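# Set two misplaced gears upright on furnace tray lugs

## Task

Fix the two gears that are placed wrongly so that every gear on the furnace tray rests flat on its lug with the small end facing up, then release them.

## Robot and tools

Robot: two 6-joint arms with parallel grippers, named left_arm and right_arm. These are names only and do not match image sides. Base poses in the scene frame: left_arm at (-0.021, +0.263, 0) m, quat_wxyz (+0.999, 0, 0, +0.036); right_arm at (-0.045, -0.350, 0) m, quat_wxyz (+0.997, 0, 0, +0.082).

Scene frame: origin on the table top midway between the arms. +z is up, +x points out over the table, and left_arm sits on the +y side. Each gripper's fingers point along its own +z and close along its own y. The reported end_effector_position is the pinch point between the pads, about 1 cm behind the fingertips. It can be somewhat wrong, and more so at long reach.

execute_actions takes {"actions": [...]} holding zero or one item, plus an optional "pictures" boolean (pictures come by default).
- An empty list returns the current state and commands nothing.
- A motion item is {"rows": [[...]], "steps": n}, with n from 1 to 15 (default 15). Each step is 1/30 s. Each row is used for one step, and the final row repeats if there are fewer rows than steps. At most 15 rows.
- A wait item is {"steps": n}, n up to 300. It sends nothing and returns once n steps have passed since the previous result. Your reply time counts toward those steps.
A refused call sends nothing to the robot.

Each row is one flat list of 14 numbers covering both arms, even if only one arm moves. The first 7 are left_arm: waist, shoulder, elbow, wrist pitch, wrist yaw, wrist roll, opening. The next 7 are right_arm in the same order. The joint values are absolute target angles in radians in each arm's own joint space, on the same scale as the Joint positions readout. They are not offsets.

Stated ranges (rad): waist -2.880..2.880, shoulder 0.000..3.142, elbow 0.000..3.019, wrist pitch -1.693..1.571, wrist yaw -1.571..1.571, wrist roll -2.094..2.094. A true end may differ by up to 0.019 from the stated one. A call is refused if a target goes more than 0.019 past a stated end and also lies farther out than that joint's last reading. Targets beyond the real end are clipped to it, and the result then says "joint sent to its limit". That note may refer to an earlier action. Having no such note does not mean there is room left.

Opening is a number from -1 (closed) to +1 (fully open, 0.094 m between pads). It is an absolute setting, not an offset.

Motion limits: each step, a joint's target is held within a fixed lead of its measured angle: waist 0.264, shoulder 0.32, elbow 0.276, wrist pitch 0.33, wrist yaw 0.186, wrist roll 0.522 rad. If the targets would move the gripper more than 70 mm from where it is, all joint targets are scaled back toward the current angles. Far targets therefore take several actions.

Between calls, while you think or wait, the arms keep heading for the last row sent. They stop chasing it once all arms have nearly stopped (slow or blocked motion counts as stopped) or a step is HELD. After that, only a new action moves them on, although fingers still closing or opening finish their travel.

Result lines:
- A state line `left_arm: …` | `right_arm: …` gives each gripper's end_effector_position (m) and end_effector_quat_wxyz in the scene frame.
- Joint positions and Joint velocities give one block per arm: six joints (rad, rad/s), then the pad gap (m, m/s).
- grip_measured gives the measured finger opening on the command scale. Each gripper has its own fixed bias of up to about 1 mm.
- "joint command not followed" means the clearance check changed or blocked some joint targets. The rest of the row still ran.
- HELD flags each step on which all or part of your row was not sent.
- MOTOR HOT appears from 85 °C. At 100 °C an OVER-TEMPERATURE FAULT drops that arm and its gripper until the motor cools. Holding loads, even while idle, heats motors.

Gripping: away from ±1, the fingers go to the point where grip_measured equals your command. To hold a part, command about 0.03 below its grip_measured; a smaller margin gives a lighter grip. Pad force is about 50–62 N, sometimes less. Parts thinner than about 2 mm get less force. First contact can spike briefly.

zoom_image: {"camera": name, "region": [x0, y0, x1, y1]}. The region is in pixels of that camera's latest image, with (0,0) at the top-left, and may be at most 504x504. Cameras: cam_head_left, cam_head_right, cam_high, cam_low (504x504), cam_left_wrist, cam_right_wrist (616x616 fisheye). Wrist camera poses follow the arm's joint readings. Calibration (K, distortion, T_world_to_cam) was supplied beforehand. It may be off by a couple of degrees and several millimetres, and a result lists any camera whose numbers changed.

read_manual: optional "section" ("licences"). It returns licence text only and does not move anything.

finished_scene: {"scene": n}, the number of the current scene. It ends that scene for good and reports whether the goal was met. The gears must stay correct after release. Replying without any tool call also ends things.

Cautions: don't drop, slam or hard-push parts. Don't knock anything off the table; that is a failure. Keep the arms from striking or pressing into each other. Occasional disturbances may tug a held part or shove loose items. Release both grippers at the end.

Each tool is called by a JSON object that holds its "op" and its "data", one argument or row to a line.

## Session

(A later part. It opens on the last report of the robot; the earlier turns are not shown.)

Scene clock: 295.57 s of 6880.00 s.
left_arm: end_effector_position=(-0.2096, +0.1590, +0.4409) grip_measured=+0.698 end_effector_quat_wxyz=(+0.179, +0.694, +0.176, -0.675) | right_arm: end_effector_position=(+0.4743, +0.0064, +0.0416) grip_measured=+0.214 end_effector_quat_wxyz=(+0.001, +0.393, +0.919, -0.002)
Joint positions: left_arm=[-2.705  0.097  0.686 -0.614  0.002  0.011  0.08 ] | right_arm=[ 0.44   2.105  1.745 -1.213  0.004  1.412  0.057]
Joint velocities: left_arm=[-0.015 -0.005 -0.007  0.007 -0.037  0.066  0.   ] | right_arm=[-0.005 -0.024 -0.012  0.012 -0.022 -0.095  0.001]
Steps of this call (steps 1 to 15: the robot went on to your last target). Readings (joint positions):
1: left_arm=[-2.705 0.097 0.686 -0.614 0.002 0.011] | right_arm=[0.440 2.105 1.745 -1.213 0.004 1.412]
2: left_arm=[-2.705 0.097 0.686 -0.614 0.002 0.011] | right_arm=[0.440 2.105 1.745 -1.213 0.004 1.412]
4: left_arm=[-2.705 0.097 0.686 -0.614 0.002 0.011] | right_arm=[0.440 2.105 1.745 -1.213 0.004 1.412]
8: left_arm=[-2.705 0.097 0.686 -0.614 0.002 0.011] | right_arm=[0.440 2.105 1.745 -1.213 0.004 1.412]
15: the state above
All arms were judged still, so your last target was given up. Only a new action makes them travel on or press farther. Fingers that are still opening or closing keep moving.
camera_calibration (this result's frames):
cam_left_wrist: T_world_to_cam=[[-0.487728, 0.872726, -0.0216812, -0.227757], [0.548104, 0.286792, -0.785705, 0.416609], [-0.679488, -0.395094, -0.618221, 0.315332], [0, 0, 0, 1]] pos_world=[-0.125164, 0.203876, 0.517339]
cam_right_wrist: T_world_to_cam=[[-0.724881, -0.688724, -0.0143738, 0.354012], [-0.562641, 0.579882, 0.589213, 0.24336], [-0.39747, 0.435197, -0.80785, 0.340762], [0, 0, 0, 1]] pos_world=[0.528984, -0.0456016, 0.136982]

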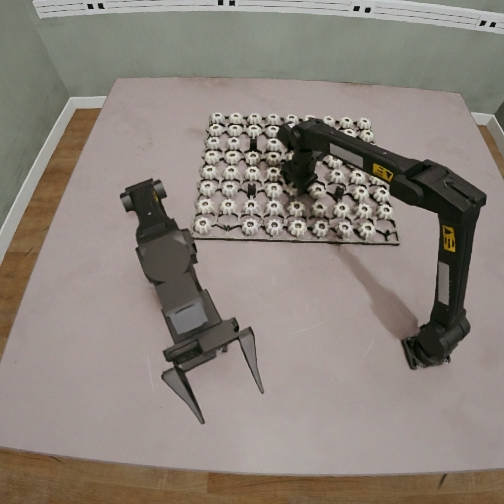

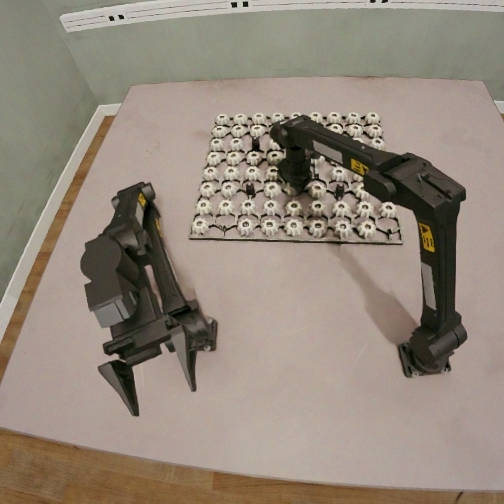

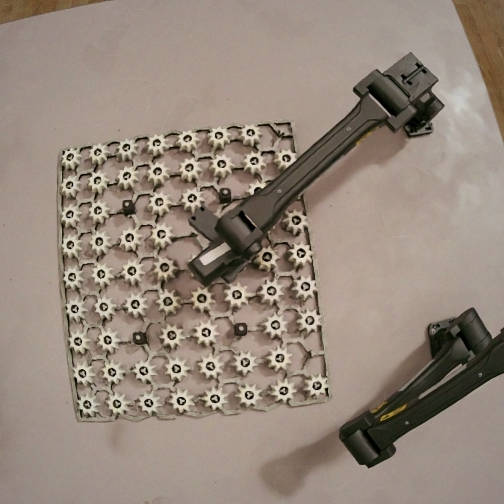

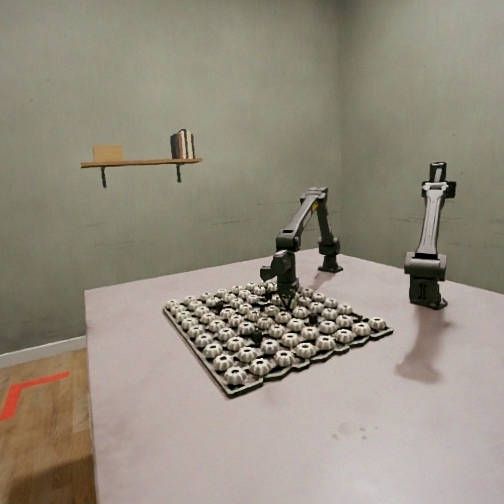

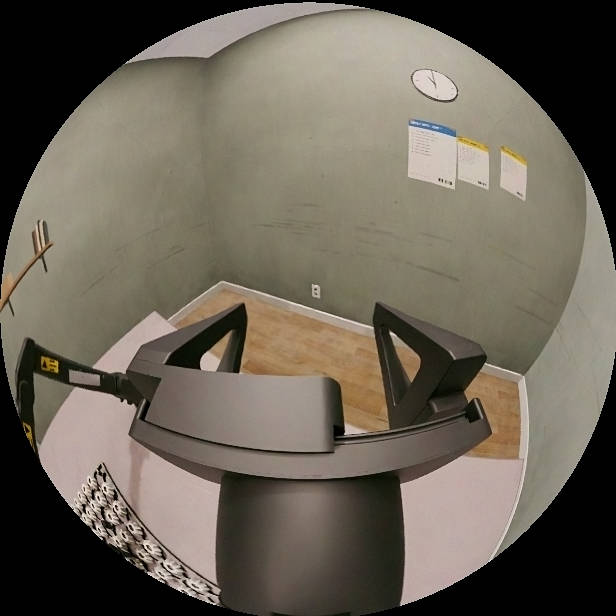

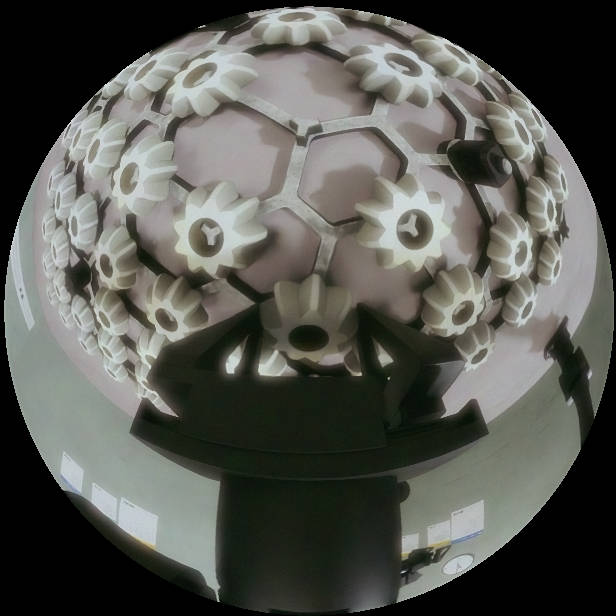

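It was guided in. Release.

{"op": "execute_actions", "data": {
  "actions": [
    {"rows":[[-2.7,0.1,0.71,-0.62,0,0,0.7,0.44,2.092,1.758,-1.205,0,1.4,0.4]],"steps":12}
  ],
  "pictures": false
}}

{"op": "execute_actions", "data": {
  "actions": [
    {"rows":[[-2.7,0.1,0.71,-0.62,0,0,0.7,0.44,2.02,1.86,-1.32,0,1.4,0.4]]}
  ],
  "pictures": false
}}

{"op": "execute_actions", "data": {
  "actions": [
    {"steps":15}
  ]
}}

Scene clock: 304.37 s of 6880.00 s.
left_arm: end_effector_position=(-0.2096, +0.1590, +0.4409) grip_measured=+0.698 end_effector_quat_wxyz=(+0.179, +0.694, +0.176, -0.675) | right_arm: end_effector_position=(+0.4741, +0.0068, +0.0418) grip_measured=+0.398 end_effector_quat_wxyz=(+0.000, +0.393, +0.919, -0.001)
Joint positions: left_arm=[-2.705  0.097  0.686 -0.614  0.002  0.011  0.08 ] | right_arm=[ 0.44   2.105  1.745 -1.213  0.002  1.412  0.066]
Joint velocities: left_arm=[-0.005 -0.005 -0.002 -0.012 -0.022  0.037 -0.001] | right_arm=[-0.005 -0.015 -0.002  0.002 -0.022 -0.051 -0.001]
Steps of this call (steps 1 to 90: nothing new was sent; then 5.40 s passed at rest; steps 91 to 102: all 12 steps of this action). Readings (joint positions):
91: left_arm=[-2.705 0.097 0.686 -0.614 0.002 0.011] | right_arm=[0.440 2.105 1.745 -1.213 0.004 1.412]
92: left_arm=[-2.705 0.097 0.686 -0.614 0.002 0.011] | right_arm=[0.440 2.105 1.745 -1.213 0.003 1.412]
94: left_arm=[-2.705 0.097 0.686 -0.614 0.002 0.011] | right_arm=[0.440 2.105 1.745 -1.213 0.002 1.412]
98: left_arm=[-2.705 0.097 0.686 -0.614 0.002 0.011] | right_arm=[0.440 2.105 1.745 -1.213 0.002 1.412]
102: the state above

Scene clock: 304.87 s of 6880.00 s.
left_arm: end_effector_position=(-0.2096, +0.1590, +0.4409) grip_measured=+0.698 end_effector_quat_wxyz=(+0.179, +0.694, +0.176, -0.675) | right_arm: end_effector_position=(+0.4785, +0.0098, +0.1167) grip_measured=+0.398 end_effector_quat_wxyz=(+0.015, +0.393, +0.919, +0.022)
Joint positions: left_arm=[-2.705  0.097  0.686 -0.614  0.002  0.011  0.08 ] | right_arm=[ 0.44   2.024  1.815 -1.308  0.002  1.412  0.066]
Joint velocities: left_arm=[ 0.015  0.005 -0.007  0.007  0.051 -0.037 -0.   ] | right_arm=[-0.005 -0.063  0.022  0.002 -0.022 -0.051  0.   ]
Steps of this call (steps 1 to 15: all 15 steps of this action). Readings (joint positions):
1: left_arm=[-2.705 0.097 0.686 -0.614 0.002 0.011] | right_arm=[0.440 2.103 1.750 -1.225 0.002 1.412]
2: left_arm=[-2.705 0.097 0.686 -0.614 0.002 0.011] | right_arm=[0.440 2.103 1.754 -1.247 0.002 1.412]
4: left_arm=[-2.705 0.097 0.686 -0.614 0.002 0.011] | right_arm=[0.440 2.094 1.763 -1.278 0.002 1.412]
8: left_arm=[-2.705 0.097 0.686 -0.614 0.002 0.011] | right_arm=[0.440 2.066 1.788 -1.304 0.002 1.412]
15: the state above

Scene clock: 305.37 s of 6880.00 s.
left_arm: end_effector_position=(-0.2096, +0.1590, +0.4409) grip_measured=+0.698 end_effector_quat_wxyz=(+0.179, +0.694, +0.176, -0.675) | right_arm: end_effector_position=(+0.4783, +0.0097, +0.1174) grip_measured=+0.398 end_effector_quat_wxyz=(+0.015, +0.393, +0.919, +0.022)
Joint positions: left_arm=[-2.705  0.097  0.686 -0.614  0.002  0.011  0.08 ] | right_arm=[ 0.44   2.023  1.815 -1.309  0.002  1.412  0.066]
Joint velocities: left_arm=[-0.005 -0.015 -0.002  0.002  0.022  0.037 -0.001] | right_arm=[-0.015  0.005 -0.012 -0.007 -0.037  0.007  0.   ]
Steps of this call (steps 1 to 15: the robot went on to your last target). Readings (joint positions):
1: left_arm=[-2.705 0.097 0.686 -0.614 0.002 0.011] | right_arm=[0.440 2.022 1.815 -1.308 0.002 1.412]
2: left_arm=[-2.705 0.097 0.686 -0.614 0.002 0.011] | right_arm=[0.440 2.022 1.815 -1.308 0.002 1.412]
4: left_arm=[-2.705 0.097 0.686 -0.614 0.002 0.011] | right_arm=[0.440 2.023 1.815 -1.309 0.002 1.412]
8: left_arm=[-2.705 0.097 0.686 -0.614 0.002 0.011] | right_arm=[0.440 2.023 1.815 -1.309 0.002 1.412]
15: the state above
All arms were judged still, so your last target was given up. Only a new action makes them travel on or press farther. Fingers that are still opening or closing keep moving.
camera_calibration (this result's frames):
cam_left_wrist: T_world_to_cam=[[-0.487728, 0.872726, -0.0216812, -0.227757], [0.548104, 0.286792, -0.785705, 0.416609], [-0.679488, -0.395094, -0.618221, 0.315332], [0, 0, 0, 1]] pos_world=[-0.125164, 0.203876, 0.517339]
cam_right_wrist: T_world_to_cam=[[-0.722945, -0.687344, -0.0700652, 0.365895], [-0.588973, 0.560092, 0.582587, 0.212639], [-0.361195, 0.462445, -0.809743, 0.384801], [0, 0, 0, 1]] pos_world=[0.528749, -0.0455507, 0.213346]

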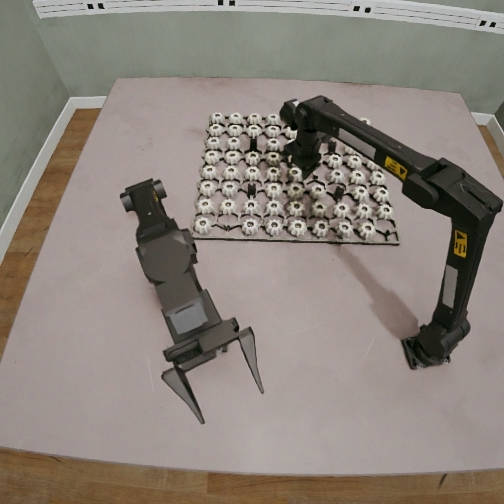

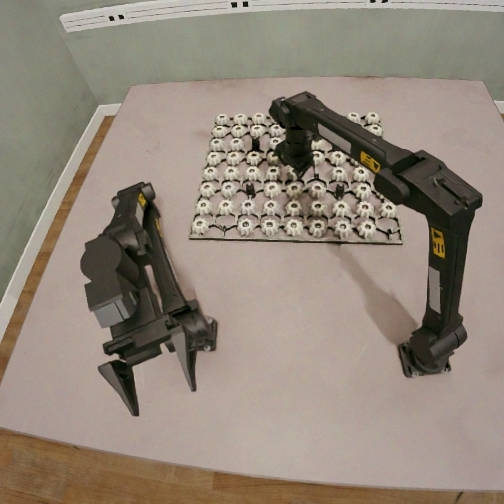

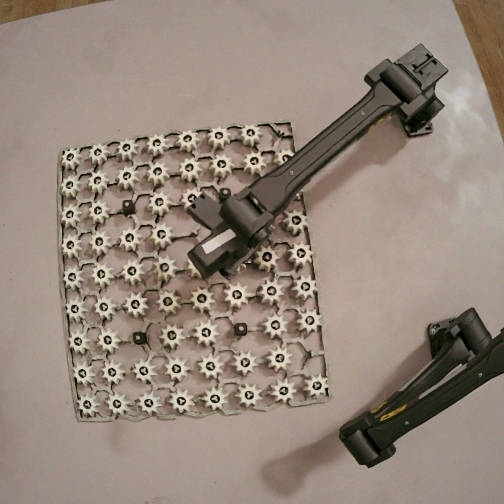

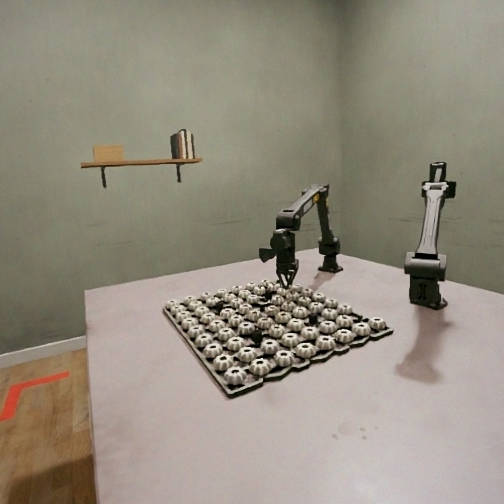

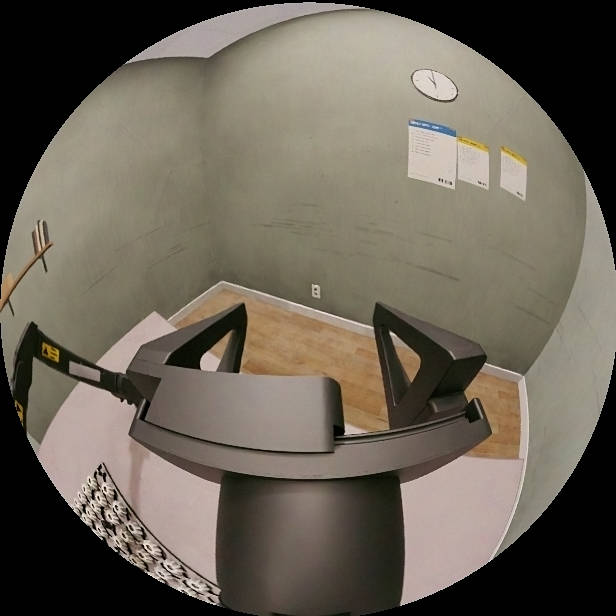

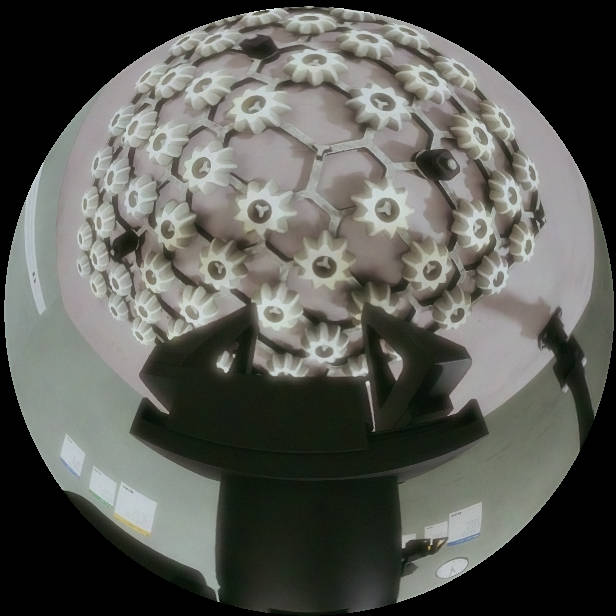

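{"op": "finished_scene", "data": {
  "scene": 2
}}

The scene is finished: the task was done.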